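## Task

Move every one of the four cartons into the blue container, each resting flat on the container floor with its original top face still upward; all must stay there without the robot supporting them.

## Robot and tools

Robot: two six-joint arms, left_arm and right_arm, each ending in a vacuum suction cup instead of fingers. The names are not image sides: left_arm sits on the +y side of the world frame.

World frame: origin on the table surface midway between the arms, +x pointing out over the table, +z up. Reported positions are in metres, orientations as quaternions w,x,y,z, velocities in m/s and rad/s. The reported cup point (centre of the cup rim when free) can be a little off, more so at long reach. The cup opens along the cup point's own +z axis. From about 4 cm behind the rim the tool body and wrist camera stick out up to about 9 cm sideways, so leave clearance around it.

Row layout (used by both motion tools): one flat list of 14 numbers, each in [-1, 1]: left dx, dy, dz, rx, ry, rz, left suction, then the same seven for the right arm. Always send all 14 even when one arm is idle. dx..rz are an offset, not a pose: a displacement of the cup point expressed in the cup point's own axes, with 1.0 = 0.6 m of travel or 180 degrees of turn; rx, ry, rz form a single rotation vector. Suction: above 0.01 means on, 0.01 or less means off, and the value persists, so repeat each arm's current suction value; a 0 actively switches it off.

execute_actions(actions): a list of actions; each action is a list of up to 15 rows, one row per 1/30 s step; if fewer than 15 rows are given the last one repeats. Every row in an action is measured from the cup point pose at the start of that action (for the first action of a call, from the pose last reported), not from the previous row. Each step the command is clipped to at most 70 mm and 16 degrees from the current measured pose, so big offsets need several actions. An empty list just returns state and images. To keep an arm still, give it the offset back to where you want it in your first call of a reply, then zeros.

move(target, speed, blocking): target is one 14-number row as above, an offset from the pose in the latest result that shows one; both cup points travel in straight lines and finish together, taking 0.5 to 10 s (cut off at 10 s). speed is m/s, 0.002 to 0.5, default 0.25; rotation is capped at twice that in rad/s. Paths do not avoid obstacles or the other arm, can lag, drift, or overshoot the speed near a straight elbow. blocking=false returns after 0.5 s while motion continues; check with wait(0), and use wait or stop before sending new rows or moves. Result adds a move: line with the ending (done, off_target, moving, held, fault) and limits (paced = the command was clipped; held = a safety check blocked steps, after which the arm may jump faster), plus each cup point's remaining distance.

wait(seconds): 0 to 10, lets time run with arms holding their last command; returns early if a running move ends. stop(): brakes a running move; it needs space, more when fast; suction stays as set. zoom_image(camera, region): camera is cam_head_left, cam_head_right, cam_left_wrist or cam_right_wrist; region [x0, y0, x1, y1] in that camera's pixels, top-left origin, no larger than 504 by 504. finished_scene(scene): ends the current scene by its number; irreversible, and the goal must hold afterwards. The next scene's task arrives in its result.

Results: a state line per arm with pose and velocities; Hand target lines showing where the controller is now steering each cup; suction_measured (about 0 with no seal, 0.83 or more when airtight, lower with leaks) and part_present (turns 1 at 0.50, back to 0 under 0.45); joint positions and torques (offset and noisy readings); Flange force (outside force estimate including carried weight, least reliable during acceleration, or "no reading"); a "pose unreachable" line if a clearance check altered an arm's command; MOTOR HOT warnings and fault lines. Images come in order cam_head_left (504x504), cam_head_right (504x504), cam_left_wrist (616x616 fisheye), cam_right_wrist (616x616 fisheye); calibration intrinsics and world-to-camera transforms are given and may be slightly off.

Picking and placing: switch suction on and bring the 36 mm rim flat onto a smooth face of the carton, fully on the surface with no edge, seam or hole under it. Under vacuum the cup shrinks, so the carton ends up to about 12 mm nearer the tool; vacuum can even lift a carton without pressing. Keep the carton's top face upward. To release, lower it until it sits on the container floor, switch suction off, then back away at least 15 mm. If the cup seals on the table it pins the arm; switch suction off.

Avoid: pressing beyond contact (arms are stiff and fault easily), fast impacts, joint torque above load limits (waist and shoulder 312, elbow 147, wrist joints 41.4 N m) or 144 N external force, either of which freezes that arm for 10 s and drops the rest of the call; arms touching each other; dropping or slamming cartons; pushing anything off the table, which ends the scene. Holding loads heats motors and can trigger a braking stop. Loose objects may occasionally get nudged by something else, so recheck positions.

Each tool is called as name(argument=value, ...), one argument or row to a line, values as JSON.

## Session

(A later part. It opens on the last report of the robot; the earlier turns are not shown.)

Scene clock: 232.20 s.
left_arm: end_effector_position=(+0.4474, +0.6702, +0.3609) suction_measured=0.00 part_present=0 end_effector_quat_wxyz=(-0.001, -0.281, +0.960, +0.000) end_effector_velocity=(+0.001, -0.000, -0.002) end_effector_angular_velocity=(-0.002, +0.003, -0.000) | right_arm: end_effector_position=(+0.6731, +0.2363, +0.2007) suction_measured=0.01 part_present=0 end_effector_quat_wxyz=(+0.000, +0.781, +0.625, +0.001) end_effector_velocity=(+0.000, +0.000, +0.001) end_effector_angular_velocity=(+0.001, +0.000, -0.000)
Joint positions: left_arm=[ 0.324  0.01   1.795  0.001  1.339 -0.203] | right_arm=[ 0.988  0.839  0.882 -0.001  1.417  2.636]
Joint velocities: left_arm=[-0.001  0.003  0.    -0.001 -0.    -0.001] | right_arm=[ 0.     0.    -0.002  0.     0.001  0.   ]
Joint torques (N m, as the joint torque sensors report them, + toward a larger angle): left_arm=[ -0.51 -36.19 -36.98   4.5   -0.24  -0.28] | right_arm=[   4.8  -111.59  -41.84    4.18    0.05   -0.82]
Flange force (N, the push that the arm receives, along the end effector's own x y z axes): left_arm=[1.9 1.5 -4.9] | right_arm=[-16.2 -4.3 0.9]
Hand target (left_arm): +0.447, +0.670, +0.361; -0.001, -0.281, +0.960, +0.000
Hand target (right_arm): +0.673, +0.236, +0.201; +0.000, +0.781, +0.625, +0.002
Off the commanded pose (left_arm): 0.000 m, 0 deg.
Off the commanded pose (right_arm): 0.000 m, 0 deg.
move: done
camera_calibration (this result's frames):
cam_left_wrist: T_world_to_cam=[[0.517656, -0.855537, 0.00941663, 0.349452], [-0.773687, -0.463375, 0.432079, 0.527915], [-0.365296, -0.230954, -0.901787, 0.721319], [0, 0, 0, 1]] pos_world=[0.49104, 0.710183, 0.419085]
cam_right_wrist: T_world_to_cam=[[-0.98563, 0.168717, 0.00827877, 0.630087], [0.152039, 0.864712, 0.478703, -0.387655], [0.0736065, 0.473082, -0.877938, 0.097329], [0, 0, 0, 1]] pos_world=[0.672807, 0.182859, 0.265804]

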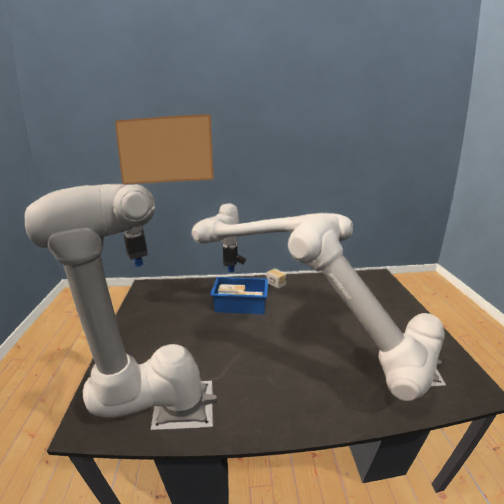

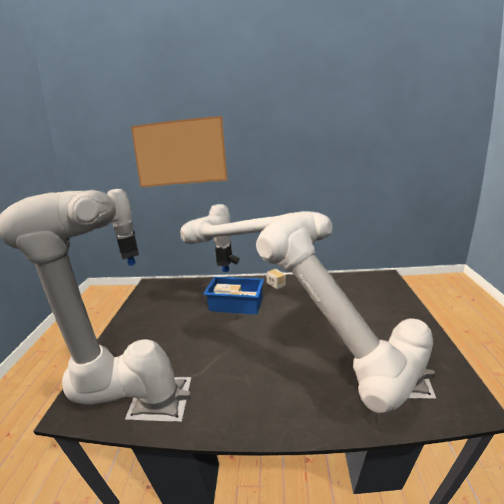

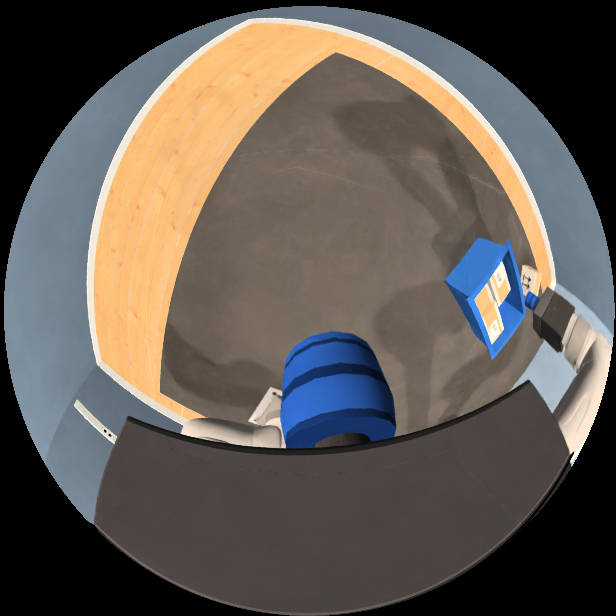

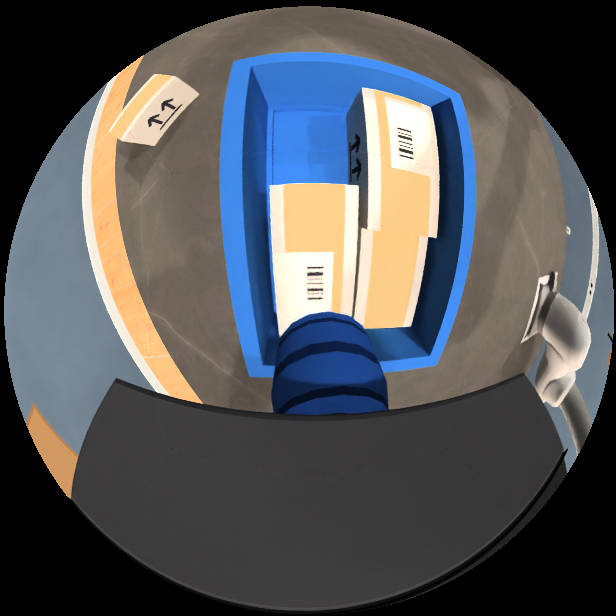

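move(
  target=[0,0,0,0,0,0,0,-0.389,0.390,0.09,0,0,-0.765,0],
  speed=0.5,
)

Scene clock: 240.00 s.
left_arm: end_effector_position=(+0.4474, +0.6702, +0.3609) suction_measured=0.00 part_present=0 end_effector_quat_wxyz=(-0.001, -0.281, +0.960, +0.000) end_effector_velocity=(-0.001, +0.000, +0.000) end_effector_angular_velocity=(+0.002, +0.001, -0.001) | right_arm: end_effector_position=(+0.8506, -0.0424, +0.1465) suction_measured=0.01 part_present=0 end_effector_quat_wxyz=(+0.001, -0.301, +0.954, +0.000) end_effector_velocity=(+0.001, +0.000, +0.001) end_effector_angular_velocity=(+0.001, -0.002, +0.003)
Joint positions: left_arm=[ 0.324  0.01   1.795  0.001  1.339 -0.203] | right_arm=[ 0.654  0.772  1.104 -0.001  1.262 -0.101]
Joint velocities: left_arm=[ 0.    -0.001  0.     0.002  0.     0.   ] | right_arm=[-0.     0.    -0.002  0.    -0.    -0.004]
Joint torques (N m, as the joint torque sensors report them, + toward a larger angle): left_arm=[ -0.12 -37.07 -36.25   4.27  -0.33  -0.31] | right_arm=[   4.05 -107.32  -40.26    4.18   -0.09   -0.59]
Flange force (N, the push that the arm receives, along the end effector's own x y z axes): left_arm=[0.2 0.9 -6.3] | right_arm=[10.0 -2.4 -0.4]
Hand target (left_arm): +0.447, +0.670, +0.361; -0.001, -0.281, +0.960, +0.000
Hand target (right_arm): +0.851, -0.042, +0.147; +0.001, -0.301, +0.954, +0.000
Off the commanded pose (left_arm): 0.000 m, 0 deg.
Off the commanded pose (right_arm): 0.000 m, 0 deg.
move: done
camera_calibration (this result's frames):
cam_left_wrist: T_world_to_cam=[[0.517656, -0.855537, 0.00941699, 0.349452], [-0.773687, -0.463375, 0.432079, 0.527914], [-0.365296, -0.230954, -0.901787, 0.721319], [0, 0, 0, 1]] pos_world=[0.49104, 0.710183, 0.419084]
cam_right_wrist: T_world_to_cam=[[0.615406, -0.788127, 0.0114133, -0.550473], [-0.697122, -0.537474, 0.474492, 0.515816], [-0.367826, -0.299962, -0.880186, 0.511525], [0, 0, 0, 1]] pos_world=[0.886503, -0.00316728, 0.211769]

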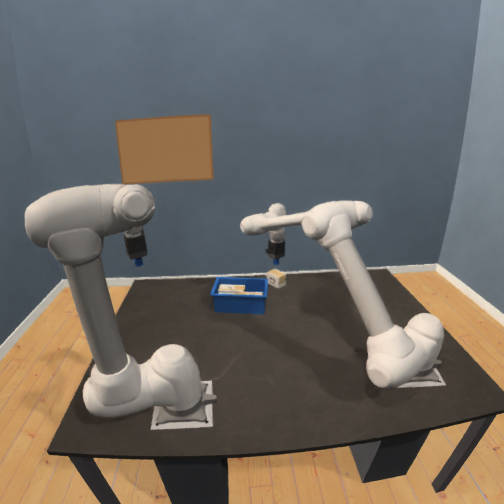

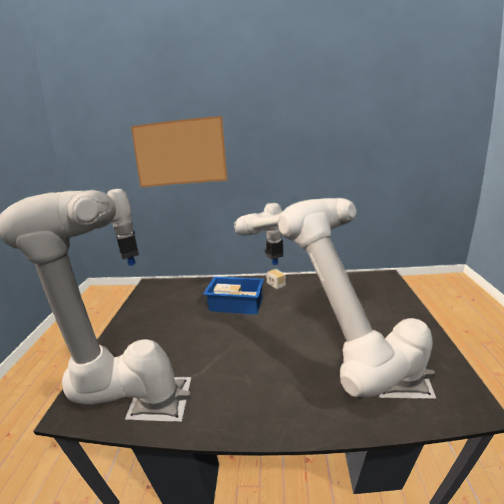

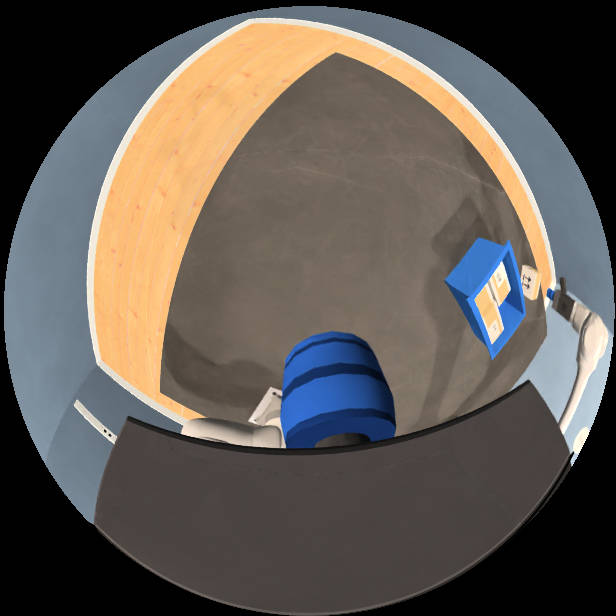

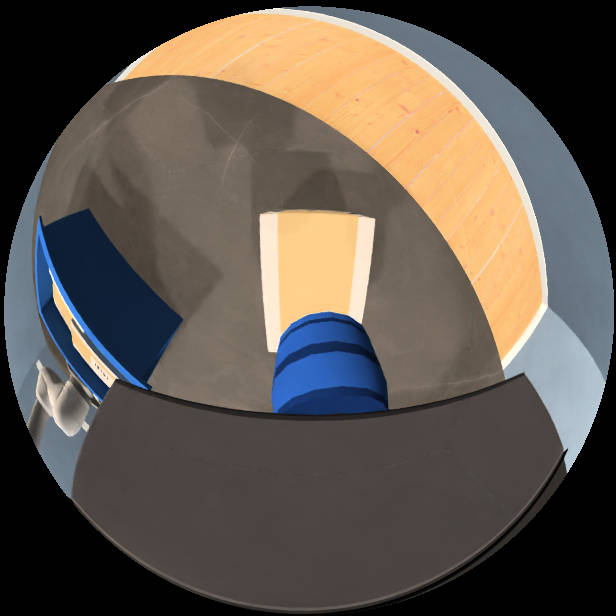

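move(
  target=[0,0,0,0,0,0,0,0.006,0.008,0.09,0,0,0.011,1],
  speed=0.1,
)

move(
  target=[0,0,0,0,0,0,0,0,0,0.02,0,0,0,1],
  speed=0.02,
)

Scene clock: 244.80 s.
left_arm: end_effector_position=(+0.4474, +0.6702, +0.3609) suction_measured=0.00 part_present=0 end_effector_quat_wxyz=(-0.001, -0.281, +0.960, +0.000) end_effector_velocity=(+0.001, -0.001, -0.001) end_effector_angular_velocity=(-0.003, +0.001, -0.001) | right_arm: end_effector_position=(+0.8451, -0.0405, +0.0925) suction_measured=0.01 part_present=0 end_effector_quat_wxyz=(+0.001, -0.285, +0.959, +0.000) end_effector_velocity=(-0.001, +0.000, -0.001) end_effector_angular_velocity=(+0.001, +0.002, -0.001)
Joint positions: left_arm=[ 0.324  0.01   1.795  0.001  1.339 -0.203] | right_arm=[ 0.659  0.799  1.158 -0.     1.182 -0.062]
Joint velocities: left_arm=[-0.     0.002 -0.    -0.002 -0.     0.002] | right_arm=[ 0.    -0.     0.002  0.002 -0.001  0.001]
Joint torques (N m, as the joint torque sensors report them, + toward a larger angle): left_arm=[ -1.42 -36.43 -36.28   4.42  -0.35  -0.25] | right_arm=[   3.11 -107.9   -38.84    3.72   -0.22   -0.79]
Flange force (N, the push that the arm receives, along the end effector's own x y z axes): left_arm=[0.1 2.7 -6.0] | right_arm=[8.5 -2.3 -1.0]
Hand target (left_arm): +0.447, +0.670, +0.361; -0.001, -0.281, +0.960, +0.000
Hand target (right_arm): +0.845, -0.040, +0.092; +0.001, -0.285, +0.959, +0.000
Off the commanded pose (left_arm): 0.000 m, 0 deg.
Off the commanded pose (right_arm): 0.000 m, 0 deg.
move: done
camera_calibration (this result's frames):
cam_left_wrist: T_world_to_cam=[[0.517656, -0.855537, 0.00941681, 0.349452], [-0.773687, -0.463375, 0.432079, 0.527914], [-0.365296, -0.230954, -0.901787, 0.721319], [0, 0, 0, 1]] pos_world=[0.49104, 0.710183, 0.419085]
cam_right_wrist: T_world_to_cam=[[0.58785, -0.808892, 0.0111968, -0.522403], [-0.715219, -0.513207, 0.474426, 0.554891], [-0.378013, -0.286899, -0.880224, 0.471732], [0, 0, 0, 1]] pos_world=[0.882284, -0.00245372, 0.157824]

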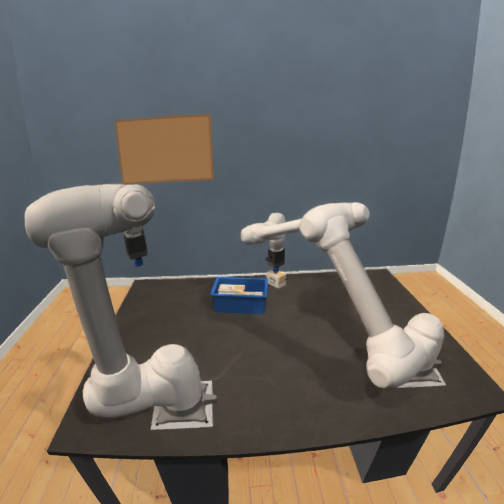

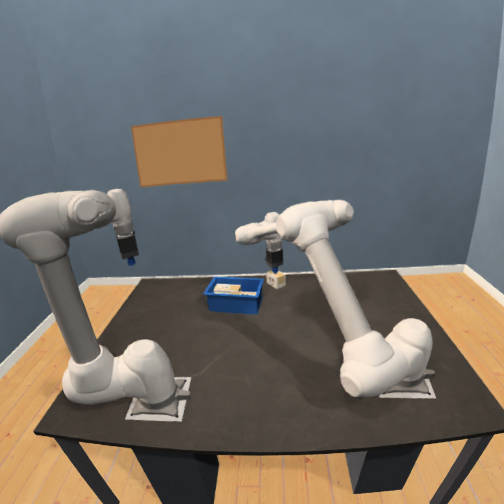

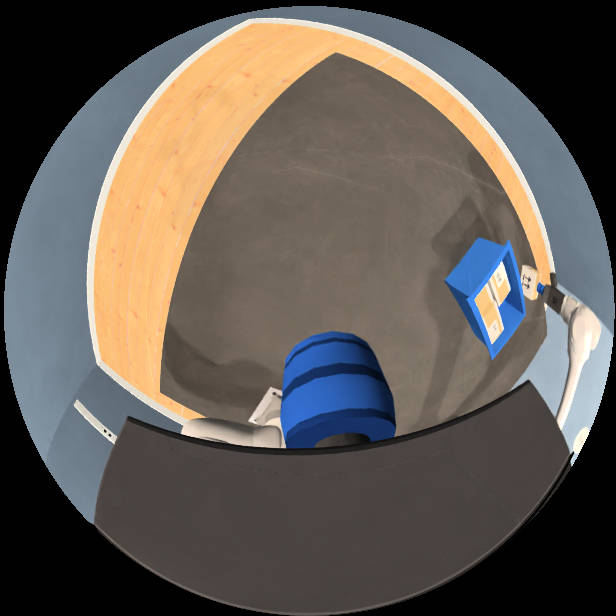

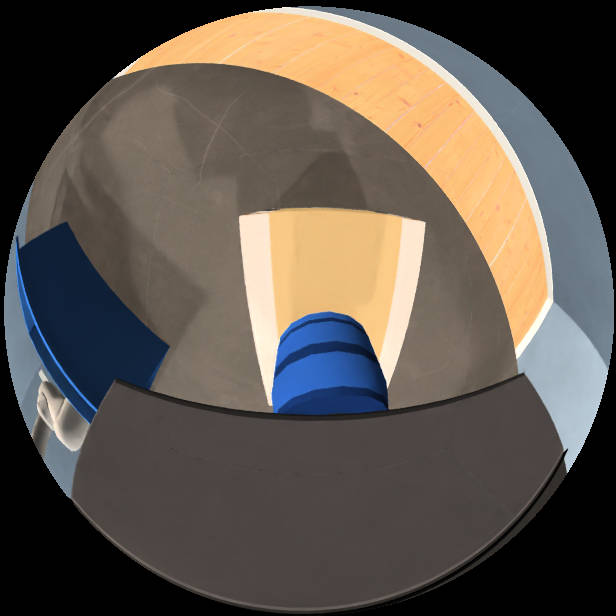

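Scene clock: 245.63 s.
left_arm: end_effector_position=(+0.4474, +0.6702, +0.3609) suction_measured=0.00 part_present=0 end_effector_quat_wxyz=(-0.001, -0.281, +0.960, +0.000) end_effector_velocity=(-0.000, +0.001, -0.000) end_effector_angular_velocity=(+0.001, +0.001, +0.000) | right_arm: end_effector_position=(+0.8451, -0.0404, +0.0805) suction_measured=0.70 part_present=1 end_effector_quat_wxyz=(+0.001, -0.285, +0.959, +0.000) end_effector_velocity=(-0.000, +0.001, -0.001) end_effector_angular_velocity=(+0.000, -0.000, +0.001)
Joint positions: left_arm=[ 0.324  0.01   1.795  0.001  1.339 -0.203] | right_arm=[ 0.659  0.807  1.166 -0.     1.166 -0.062]
Joint velocities: left_arm=[ 0.     0.001 -0.     0.001  0.001  0.   ] | right_arm=[ 0.001  0.001  0.     0.    -0.001 -0.   ]
Joint torques (N m, as the joint torque sensors report them, + toward a larger angle): left_arm=[ -0.74 -36.26 -36.31   4.46  -0.27  -0.17] | right_arm=[   5.96 -109.66  -40.51    4.37   -0.11   -0.95]
Flange force (N, the push that the arm receives, along the end effector's own x y z axes): left_arm=[1.5 2.0 -6.6] | right_arm=[12.5 -4.7 0.5]
Hand target (left_arm): +0.447, +0.670, +0.361; -0.001, -0.281, +0.960, +0.000
Hand target (right_arm): +0.845, -0.040, +0.080; +0.001, -0.285, +0.959, +0.000
Off the commanded pose (left_arm): 0.000 m, 0 deg.
Off the commanded pose (right_arm): 0.000 m, 0 deg.
move: done
camera_calibration (this result's frames):
cam_left_wrist: T_world_to_cam=[[0.517656, -0.855537, 0.00941681, 0.349452], [-0.773687, -0.463375, 0.432079, 0.527914], [-0.365296, -0.230954, -0.901787, 0.721319], [0, 0, 0, 1]] pos_world=[0.49104, 0.710183, 0.419084]
cam_right_wrist: T_world_to_cam=[[0.587855, -0.808889, 0.0111905, -0.522263], [-0.715201, -0.513205, 0.474455, 0.560578], [-0.378039, -0.286915, -0.880208, 0.461238], [0, 0, 0, 1]] pos_world=[0.882307, -0.00242513, 0.14586]

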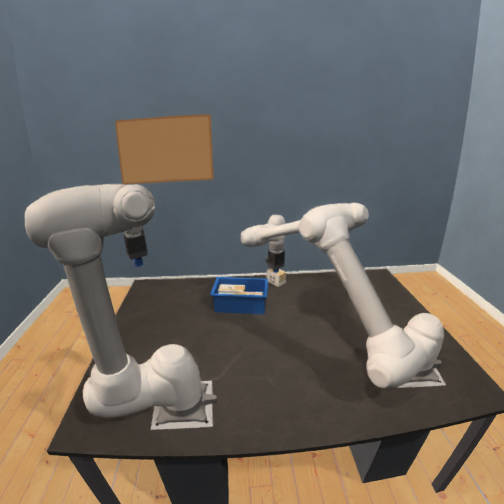

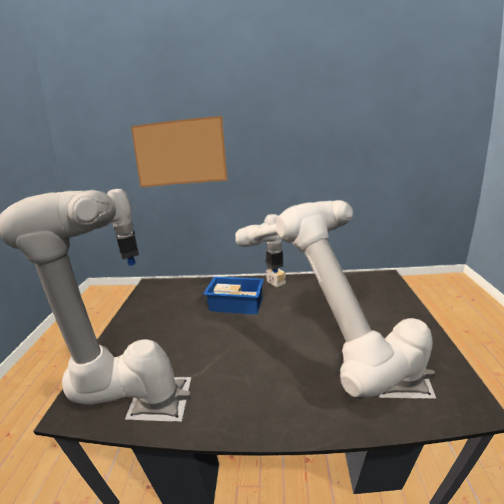

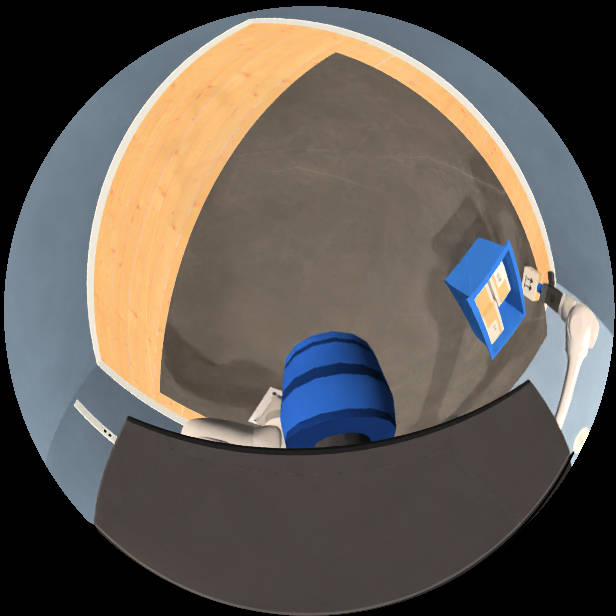

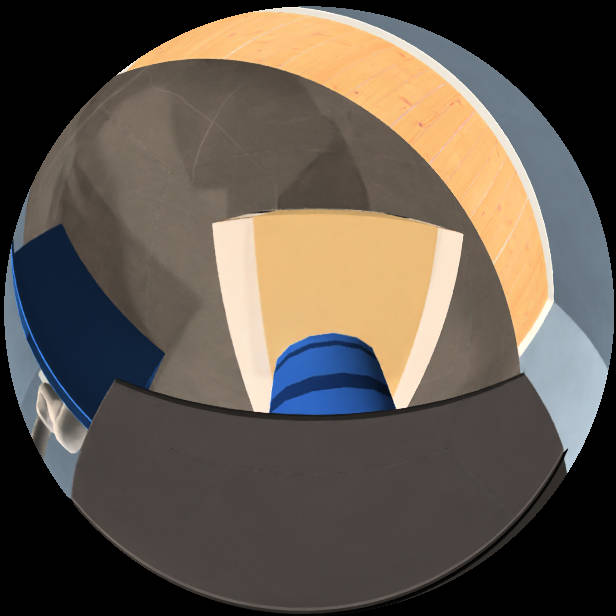

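move(
  target=[0,0,0,0,0,0,0,0,0,-0.26,0,0,-0.247,1],
)

move(
  target=[0,0,0,0,0,0,0,-0.176,0.368,0,0,0,0,1],
)

move(
  target=[0,0,0,0,0,0,0,0,0,0.09,0,0,0,1],
  speed=0.1,
)

Scene clock: 252.23 s.
left_arm: end_effector_position=(+0.4474, +0.6702, +0.3609) suction_measured=0.00 part_present=0 end_effector_quat_wxyz=(-0.001, -0.281, +0.960, +0.000) end_effector_velocity=(+0.000, +0.000, +0.000) end_effector_angular_velocity=(+0.001, -0.003, -0.000) | right_arm: end_effector_position=(+0.8446, -0.0406, +0.2366) suction_measured=0.95 part_present=1 end_effector_quat_wxyz=(-0.001, +0.626, -0.780, +0.000) end_effector_velocity=(+0.001, -0.001, +0.000) end_effector_angular_velocity=(-0.001, -0.000, +0.002)
Joint positions: left_arm=[ 0.324  0.01   1.795  0.001  1.339 -0.203] | right_arm=[ 0.659  0.725  1.022 -0.     1.392 -0.838]
Joint velocities: left_arm=[ 0.    -0.001  0.     0.    -0.003  0.   ] | right_arm=[-0.001  0.001 -0.002 -0.001  0.001 -0.003]
Joint torques (N m, as the joint torque sensors report them, + toward a larger angle): left_arm=[ -1.91 -37.05 -36.44   4.36  -0.3   -0.26] | right_arm=[   0.8  -107.67  -41.96    4.22    0.11   -0.85]
Flange force (N, the push that the arm receives, along the end effector's own x y z axes): left_arm=[-0.1 4.2 -5.9] | right_arm=[4.2 5.4 3.2]
Hand target (left_arm): +0.447, +0.670, +0.361; -0.001, -0.281, +0.960, +0.000
Hand target (right_arm): +0.845, -0.041, +0.237; +0.001, -0.626, +0.780, -0.000
Off the commanded pose (left_arm): 0.000 m, 0 deg.
Off the commanded pose (right_arm): 0.000 m, 0 deg.
move: done
camera_calibration (this result's frames):
cam_left_wrist: T_world_to_cam=[[0.517656, -0.855537, 0.00941669, 0.349452], [-0.773687, -0.463375, 0.432079, 0.527914], [-0.365296, -0.230954, -0.901787, 0.721319], [0, 0, 0, 1]] pos_world=[0.49104, 0.710183, 0.419085]
cam_right_wrist: T_world_to_cam=[[0.986089, -0.165709, 0.0130041, -0.834479], [-0.151874, -0.866438, 0.475625, -0.00428825], [-0.067548, -0.470984, -0.879552, 0.328467], [0, 0, 0, 1]] pos_world=[0.844406, 0.0127065, 0.301795]

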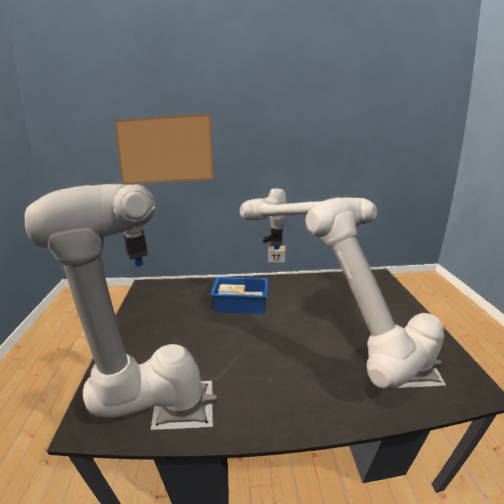

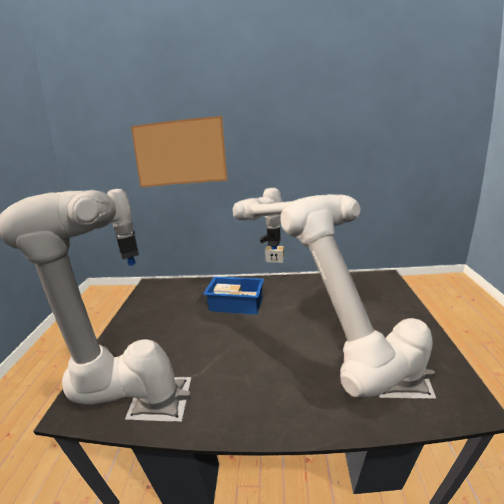

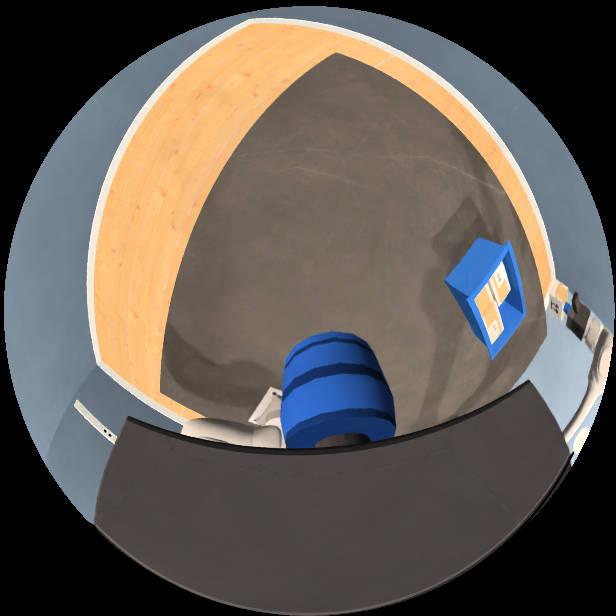

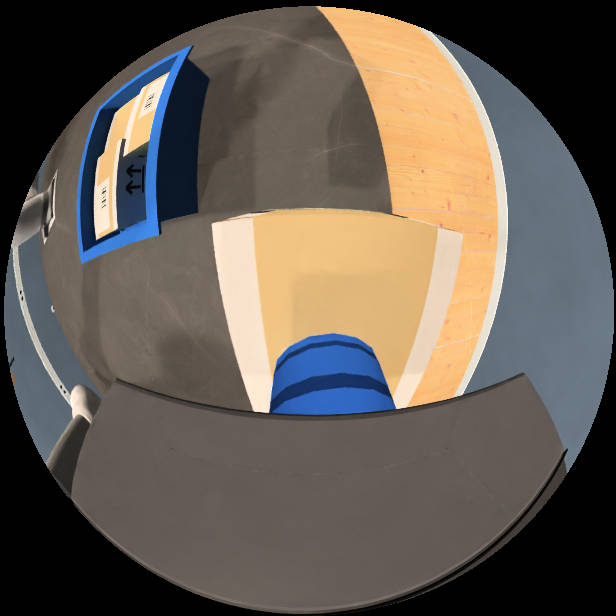

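Scene clock: 253.67 s.
left_arm: end_effector_position=(+0.4474, +0.6702, +0.3609) suction_measured=0.00 part_present=0 end_effector_quat_wxyz=(-0.001, -0.281, +0.960, +0.000) end_effector_velocity=(+0.000, +0.000, -0.001) end_effector_angular_velocity=(-0.001, +0.002, +0.001) | right_arm: end_effector_position=(+0.6518, +0.1101, +0.2364) suction_measured=0.95 part_present=1 end_effector_quat_wxyz=(-0.001, +0.626, -0.780, +0.000) end_effector_velocity=(-0.002, +0.001, -0.000) end_effector_angular_velocity=(-0.000, -0.000, +0.001)
Joint positions: left_arm=[ 0.324  0.01   1.795  0.001  1.339 -0.203] | right_arm=[ 0.913  0.626  1.191 -0.001  1.321 -0.584]
Joint velocities: left_arm=[ 0.     0.002  0.    -0.    -0.    -0.   ] | right_arm=[ 0.002 -0.     0.001 -0.    -0.     0.001]
Joint torques (N m, as the joint torque sensors report them, + toward a larger angle): left_arm=[ -1.56 -36.25 -35.96   4.53  -0.28  -0.14] | right_arm=[  1.2  -98.17 -42.46   4.06   0.13  -0.87]
Flange force (N, the push that the arm receives, along the end effector's own x y z axes): left_arm=[0.3 3.1 -6.7] | right_arm=[9.7 5.0 3.4]
Hand target (left_arm): +0.447, +0.670, +0.361; -0.001, -0.281, +0.960, +0.000
Hand target (right_arm): +0.652, +0.110, +0.236; +0.001, -0.626, +0.780, -0.000
Off the commanded pose (left_arm): 0.000 m, 0 deg.
Off the commanded pose (right_arm): 0.000 m, 0 deg.
move: done
camera_calibration (this result's frames):
cam_left_wrist: T_world_to_cam=[[0.517656, -0.855537, 0.00941676, 0.349452], [-0.773687, -0.463375, 0.432079, 0.527915], [-0.365296, -0.230954, -0.901787, 0.721319], [0, 0, 0, 1]] pos_world=[0.49104, 0.710183, 0.419084]
cam_right_wrist: T_world_to_cam=[[0.986088, -0.165734, 0.0127574, -0.619402], [-0.151814, -0.866692, 0.475182, 0.0971378], [-0.067697, -0.470508, -0.879795, 0.386414], [0, 0, 0, 1]] pos_world=[0.651691, 0.163343, 0.301709]

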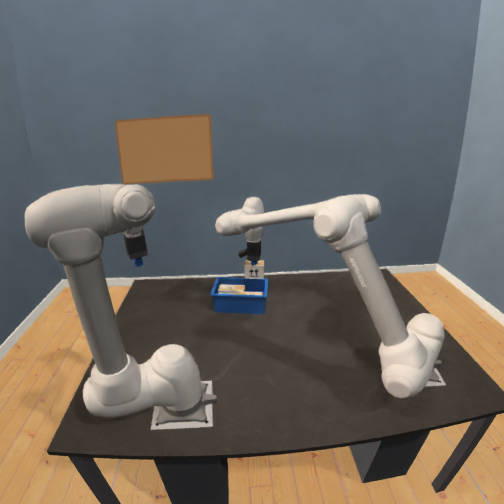

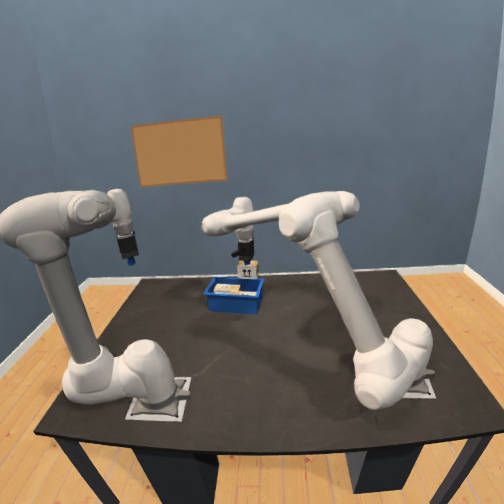

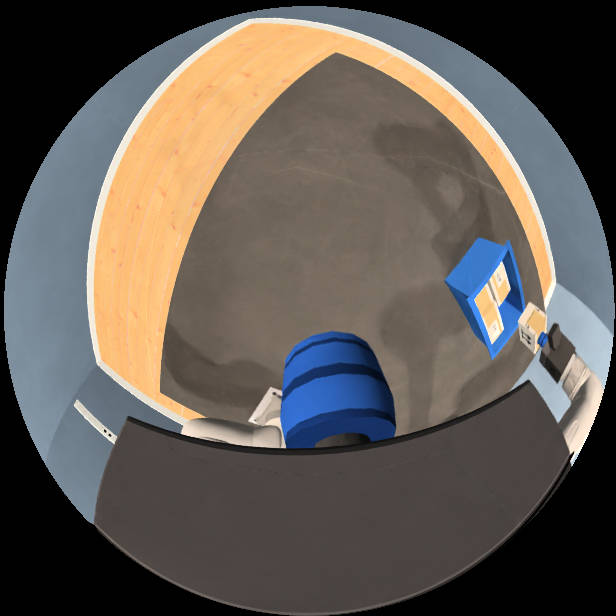

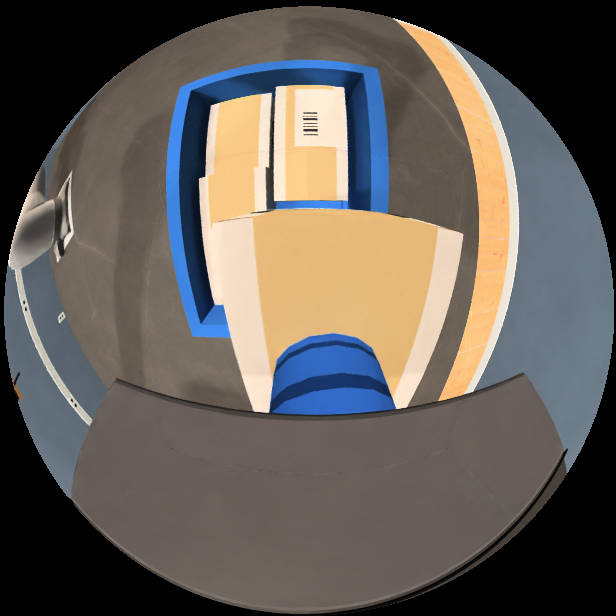

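Scene clock: 254.57 s.
left_arm: end_effector_position=(+0.4474, +0.6702, +0.3609) suction_measured=0.00 part_present=0 end_effector_quat_wxyz=(-0.001, -0.281, +0.960, +0.000) end_effector_velocity=(+0.000, +0.000, +0.001) end_effector_angular_velocity=(+0.002, -0.004, +0.001) | right_arm: end_effector_position=(+0.6520, +0.1102, +0.1825) suction_measured=0.95 part_present=1 end_effector_quat_wxyz=(-0.002, +0.626, -0.780, +0.000) end_effector_velocity=(-0.001, +0.001, -0.000) end_effector_angular_velocity=(+0.001, +0.000, +0.001)
Joint positions: left_arm=[ 0.324  0.01   1.795  0.001  1.339 -0.203] | right_arm=[ 0.913  0.653  1.247 -0.001  1.239 -0.584]
Joint velocities: left_arm=[ 0.    -0.002  0.     0.001 -0.003 -0.001] | right_arm=[ 0.001  0.     0.001  0.001 -0.001 -0.001]
Joint torques (N m, as the joint torque sensors report them, + toward a larger angle): left_arm=[ -2.65 -35.76 -36.77   4.41  -0.26  -0.22] | right_arm=[   4.82 -100.63  -41.96    4.14    0.18   -0.73]
Flange force (N, the push that the arm receives, along the end effector's own x y z axes): left_arm=[2.2 5.9 -5.9] | right_arm=[10.7 1.9 3.9]
Hand target (left_arm): +0.447, +0.670, +0.361; -0.001, -0.281, +0.960, +0.000
Hand target (right_arm): +0.652, +0.110, +0.182; +0.001, -0.626, +0.780, -0.000
Off the commanded pose (left_arm): 0.000 m, 0 deg.
Off the commanded pose (right_arm): 0.000 m, 0 deg.
move: done
camera_calibration (this result's frames):
cam_left_wrist: T_world_to_cam=[[0.517656, -0.855537, 0.00941673, 0.349452], [-0.773687, -0.463375, 0.432079, 0.527914], [-0.365296, -0.230954, -0.901787, 0.721319], [0, 0, 0, 1]] pos_world=[0.49104, 0.710183, 0.419085]
cam_right_wrist: T_world_to_cam=[[0.986103, -0.165644, 0.0127844, -0.618829], [-0.15175, -0.866711, 0.475167, 0.122882], [-0.0676284, -0.470504, -0.879803, 0.338992], [0, 0, 0, 1]] pos_world=[0.651802, 0.163494, 0.247768]

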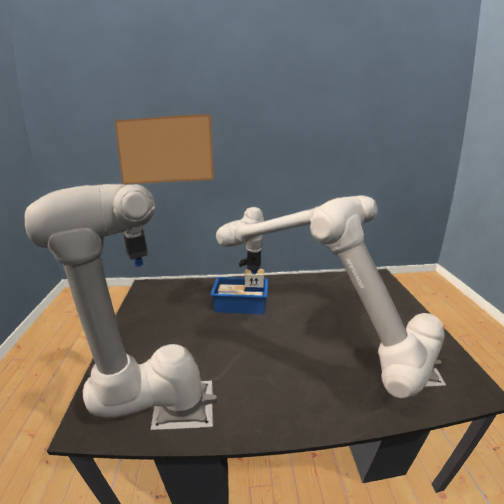

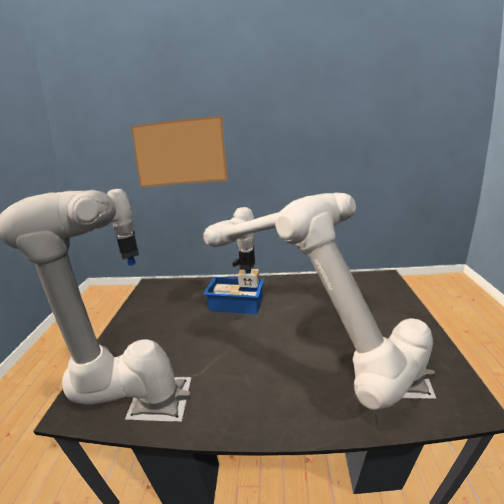

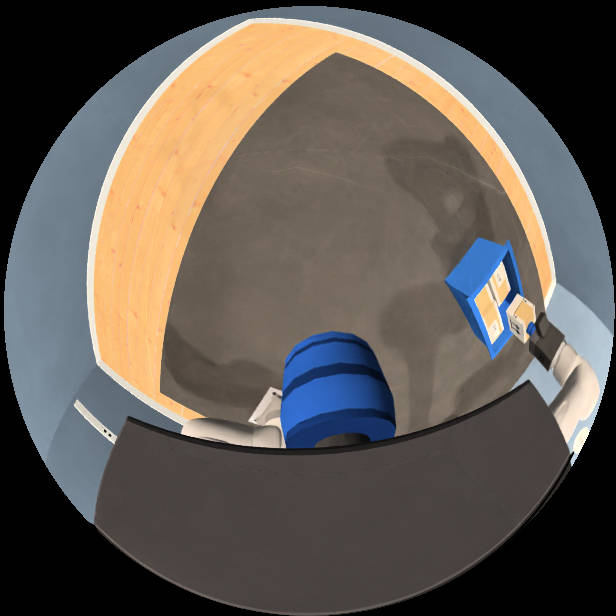

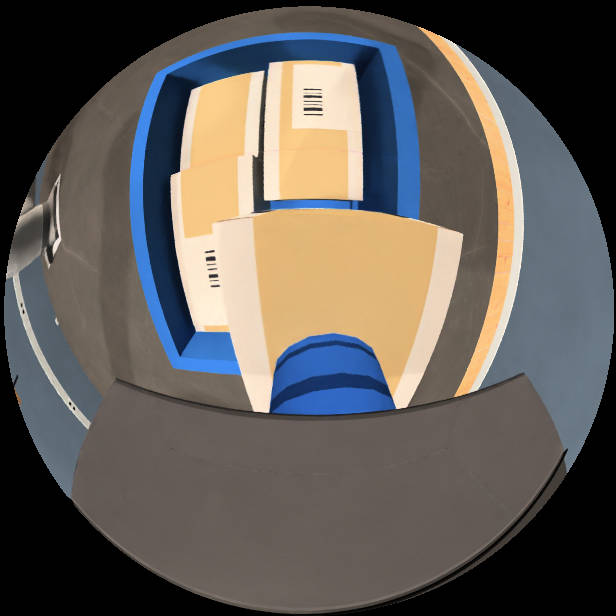

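move(
  target=[0,0,0,0,0,0,0,0,0.009,0.13,0,0,0,1],
  speed=0.06,
)

Scene clock: 258.53 s.
left_arm: end_effector_position=(+0.4474, +0.6702, +0.3609) suction_measured=0.00 part_present=0 end_effector_quat_wxyz=(-0.001, -0.281, +0.960, +0.000) end_effector_velocity=(+0.000, -0.001, -0.000) end_effector_angular_velocity=(-0.002, +0.001, +0.000) | right_arm: end_effector_position=(+0.6469, +0.1116, +0.1045) suction_measured=0.95 part_present=1 end_effector_quat_wxyz=(-0.002, +0.626, -0.780, +0.000) end_effector_velocity=(+0.000, -0.001, -0.002) end_effector_angular_velocity=(-0.001, +0.001, -0.001)
Joint positions: left_arm=[ 0.324  0.01   1.795  0.001  1.339 -0.203] | right_arm=[ 0.918  0.698  1.318 -0.001  1.123 -0.579]
Joint velocities: left_arm=[-0.001  0.001 -0.    -0.001  0.001 -0.   ] | right_arm=[-0.001  0.001  0.001  0.    -0.001 -0.   ]
Joint torques (N m, as the joint torque sensors report them, + toward a larger angle): left_arm=[ -1.18 -36.67 -36.45   4.26  -0.32  -0.1 ] | right_arm=[   3.4  -101.83  -39.14    3.72   -0.03   -0.66]
Flange force (N, the push that the arm receives, along the end effector's own x y z axes): left_arm=[0.8 2.4 -6.2] | right_arm=[8.1 1.6 1.6]
Hand target (left_arm): +0.447, +0.670, +0.361; -0.001, -0.281, +0.960, +0.000
Hand target (right_arm): +0.647, +0.112, +0.104; +0.002, -0.626, +0.780, -0.000
Off the commanded pose (left_arm): 0.000 m, 0 deg.
Off the commanded pose (right_arm): 0.000 m, 0 deg.
move: done
camera_calibration (this result's frames):
cam_left_wrist: T_world_to_cam=[[0.517656, -0.855537, 0.00941676, 0.349452], [-0.773687, -0.463375, 0.432079, 0.527914], [-0.365296, -0.230954, -0.901787, 0.721319], [0, 0, 0, 1]] pos_world=[0.49104, 0.710183, 0.419084]
cam_right_wrist: T_world_to_cam=[[0.986114, -0.165581, 0.0127206, -0.612588], [-0.151669, -0.866765, 0.475095, 0.160309], [-0.0676408, -0.470427, -0.879843, 0.270715], [0, 0, 0, 1]] pos_world=[0.646707, 0.164869, 0.169817]

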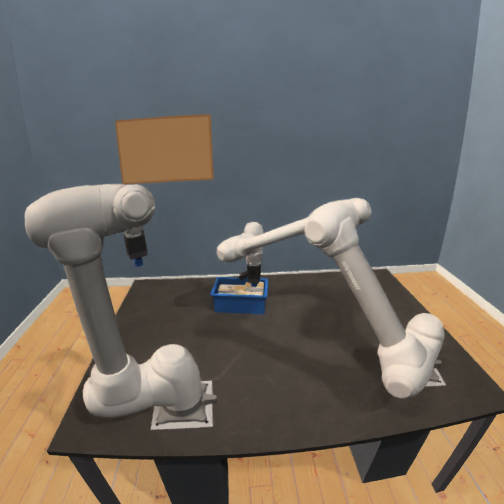

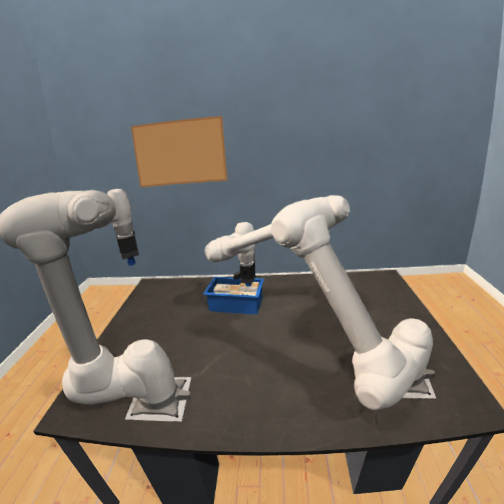

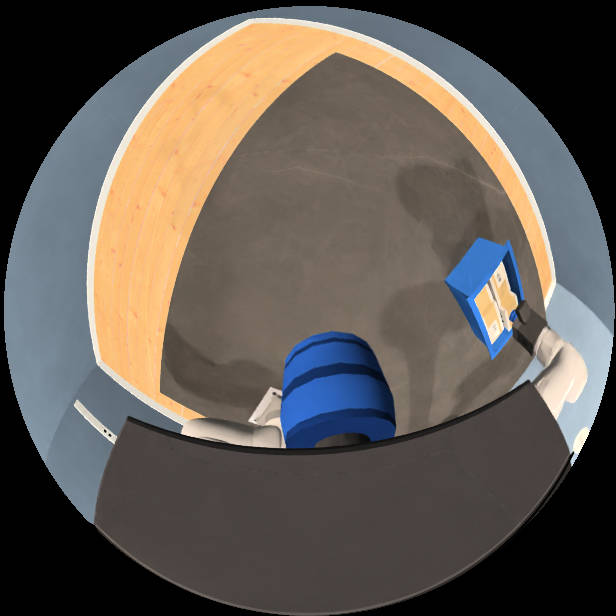

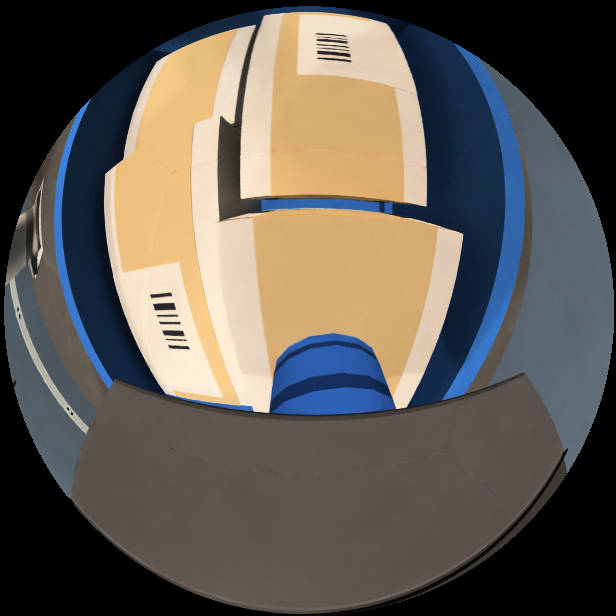

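Gap ~5–6 mm; close 3 mm, then lower.

execute_actions(
  actions=[
    [[0,0,0,0,0,0,0,-0.005,0,0.01,0,0,0,1]],
    [[0,0,0,0,0,0,0,0,0,0.01,0,0,0,1]],
    [[0,0,0,0,0,0,0,0,0,0.008,0,0,0,1]],
  ],
)

Scene clock: 263.23 s.
left_arm: end_effector_position=(+0.4474, +0.6702, +0.3609) suction_measured=0.00 part_present=0 end_effector_quat_wxyz=(-0.001, -0.281, +0.960, +0.000) end_effector_velocity=(+0.000, -0.000, -0.000) end_effector_angular_velocity=(+0.000, -0.001, -0.000) | right_arm: end_effector_position=(+0.6476, +0.1146, +0.0878) suction_measured=0.95 part_present=1 end_effector_quat_wxyz=(-0.002, +0.626, -0.780, +0.000) end_effector_velocity=(+0.001, +0.000, -0.000) end_effector_angular_velocity=(-0.001, -0.002, +0.001)
Joint positions: left_arm=[ 0.324  0.01   1.795  0.001  1.339 -0.203] | right_arm=[ 0.919  0.715  1.322 -0.001  1.102 -0.577]
Joint velocities: left_arm=[-0.001 -0.     0.     0.    -0.001 -0.   ] | right_arm=[ 0.     0.001 -0.002 -0.002 -0.     0.   ]
Joint torques (N m, as the joint torque sensors report them, + toward a larger angle): left_arm=[ -2.17 -36.94 -36.26   4.43  -0.26  -0.27] | right_arm=[   3.28 -104.09  -38.34    3.75   -0.09   -0.8 ]
Flange force (N, the push that the arm receives, along the end effector's own x y z axes): left_arm=[-0.1 4.5 -6.3] | right_arm=[4.8 -0.3 2.3]
Flange force at the end of the 1st action (N, along the end effector's axes at the end of the call): left_arm=[1.5 3.0 -6.2] | right_arm=[9.6 0.2 1.8]
Flange force at the end of the 2nd action (N, along the end effector's axes at the end of the call): left_arm=[1.4 3.4 -7.5] | right_arm=[7.3 1.3 2.6]
Hand target (left_arm): +0.447, +0.670, +0.361; -0.001, -0.281, +0.960, +0.000
Hand target (right_arm): +0.648, +0.115, +0.088; +0.002, -0.626, +0.780, -0.000
Off the commanded pose (left_arm): 0.000 m, 0 deg.
Off the commanded pose (right_arm): 0.000 m, 0 deg.
camera_calibration (this result's frames):
cam_left_wrist: T_world_to_cam=[[0.517656, -0.855537, 0.00941682, 0.349452], [-0.773687, -0.463375, 0.432079, 0.527914], [-0.365296, -0.230954, -0.901787, 0.721319], [0, 0, 0, 1]] pos_world=[0.49104, 0.710183, 0.419084]
cam_right_wrist: T_world_to_cam=[[0.986122, -0.16553, 0.0127675, -0.612578], [-0.151646, -0.866763, 0.475106, 0.170939], [-0.0675781, -0.470448, -0.879836, 0.257358], [0, 0, 0, 1]] pos_world=[0.64739, 0.167837, 0.15304]

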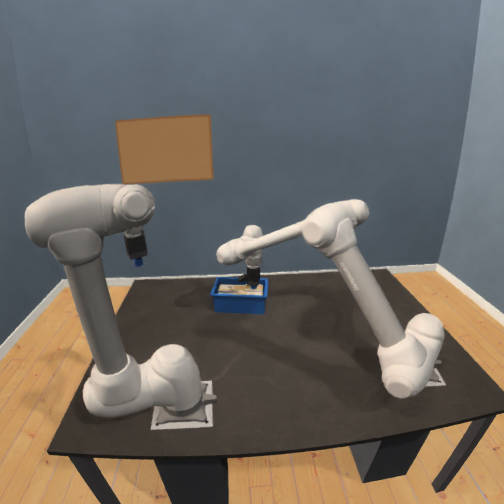

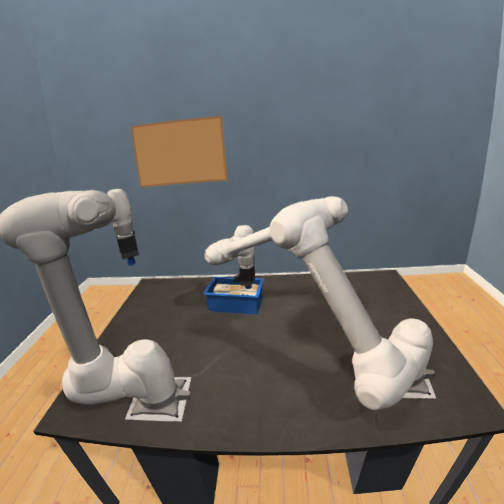

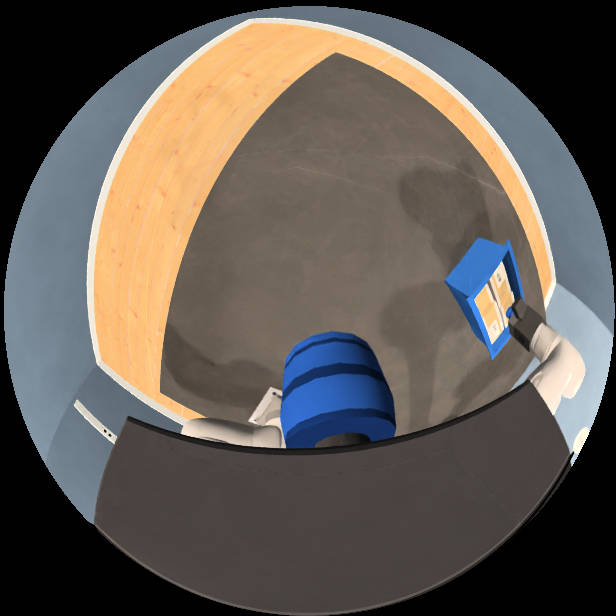

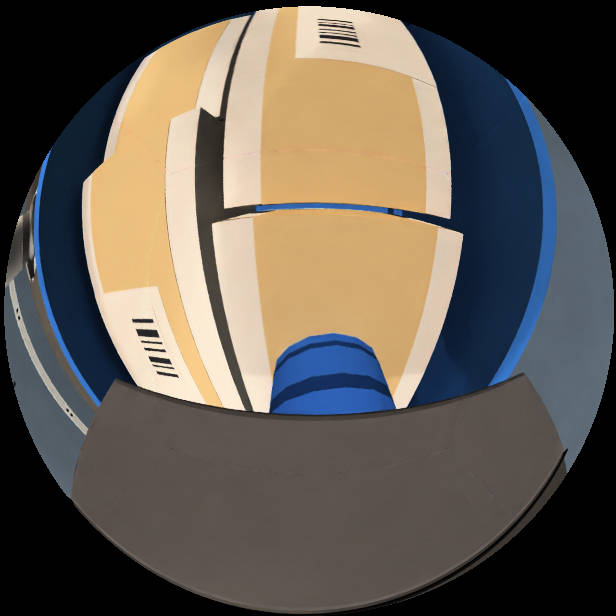

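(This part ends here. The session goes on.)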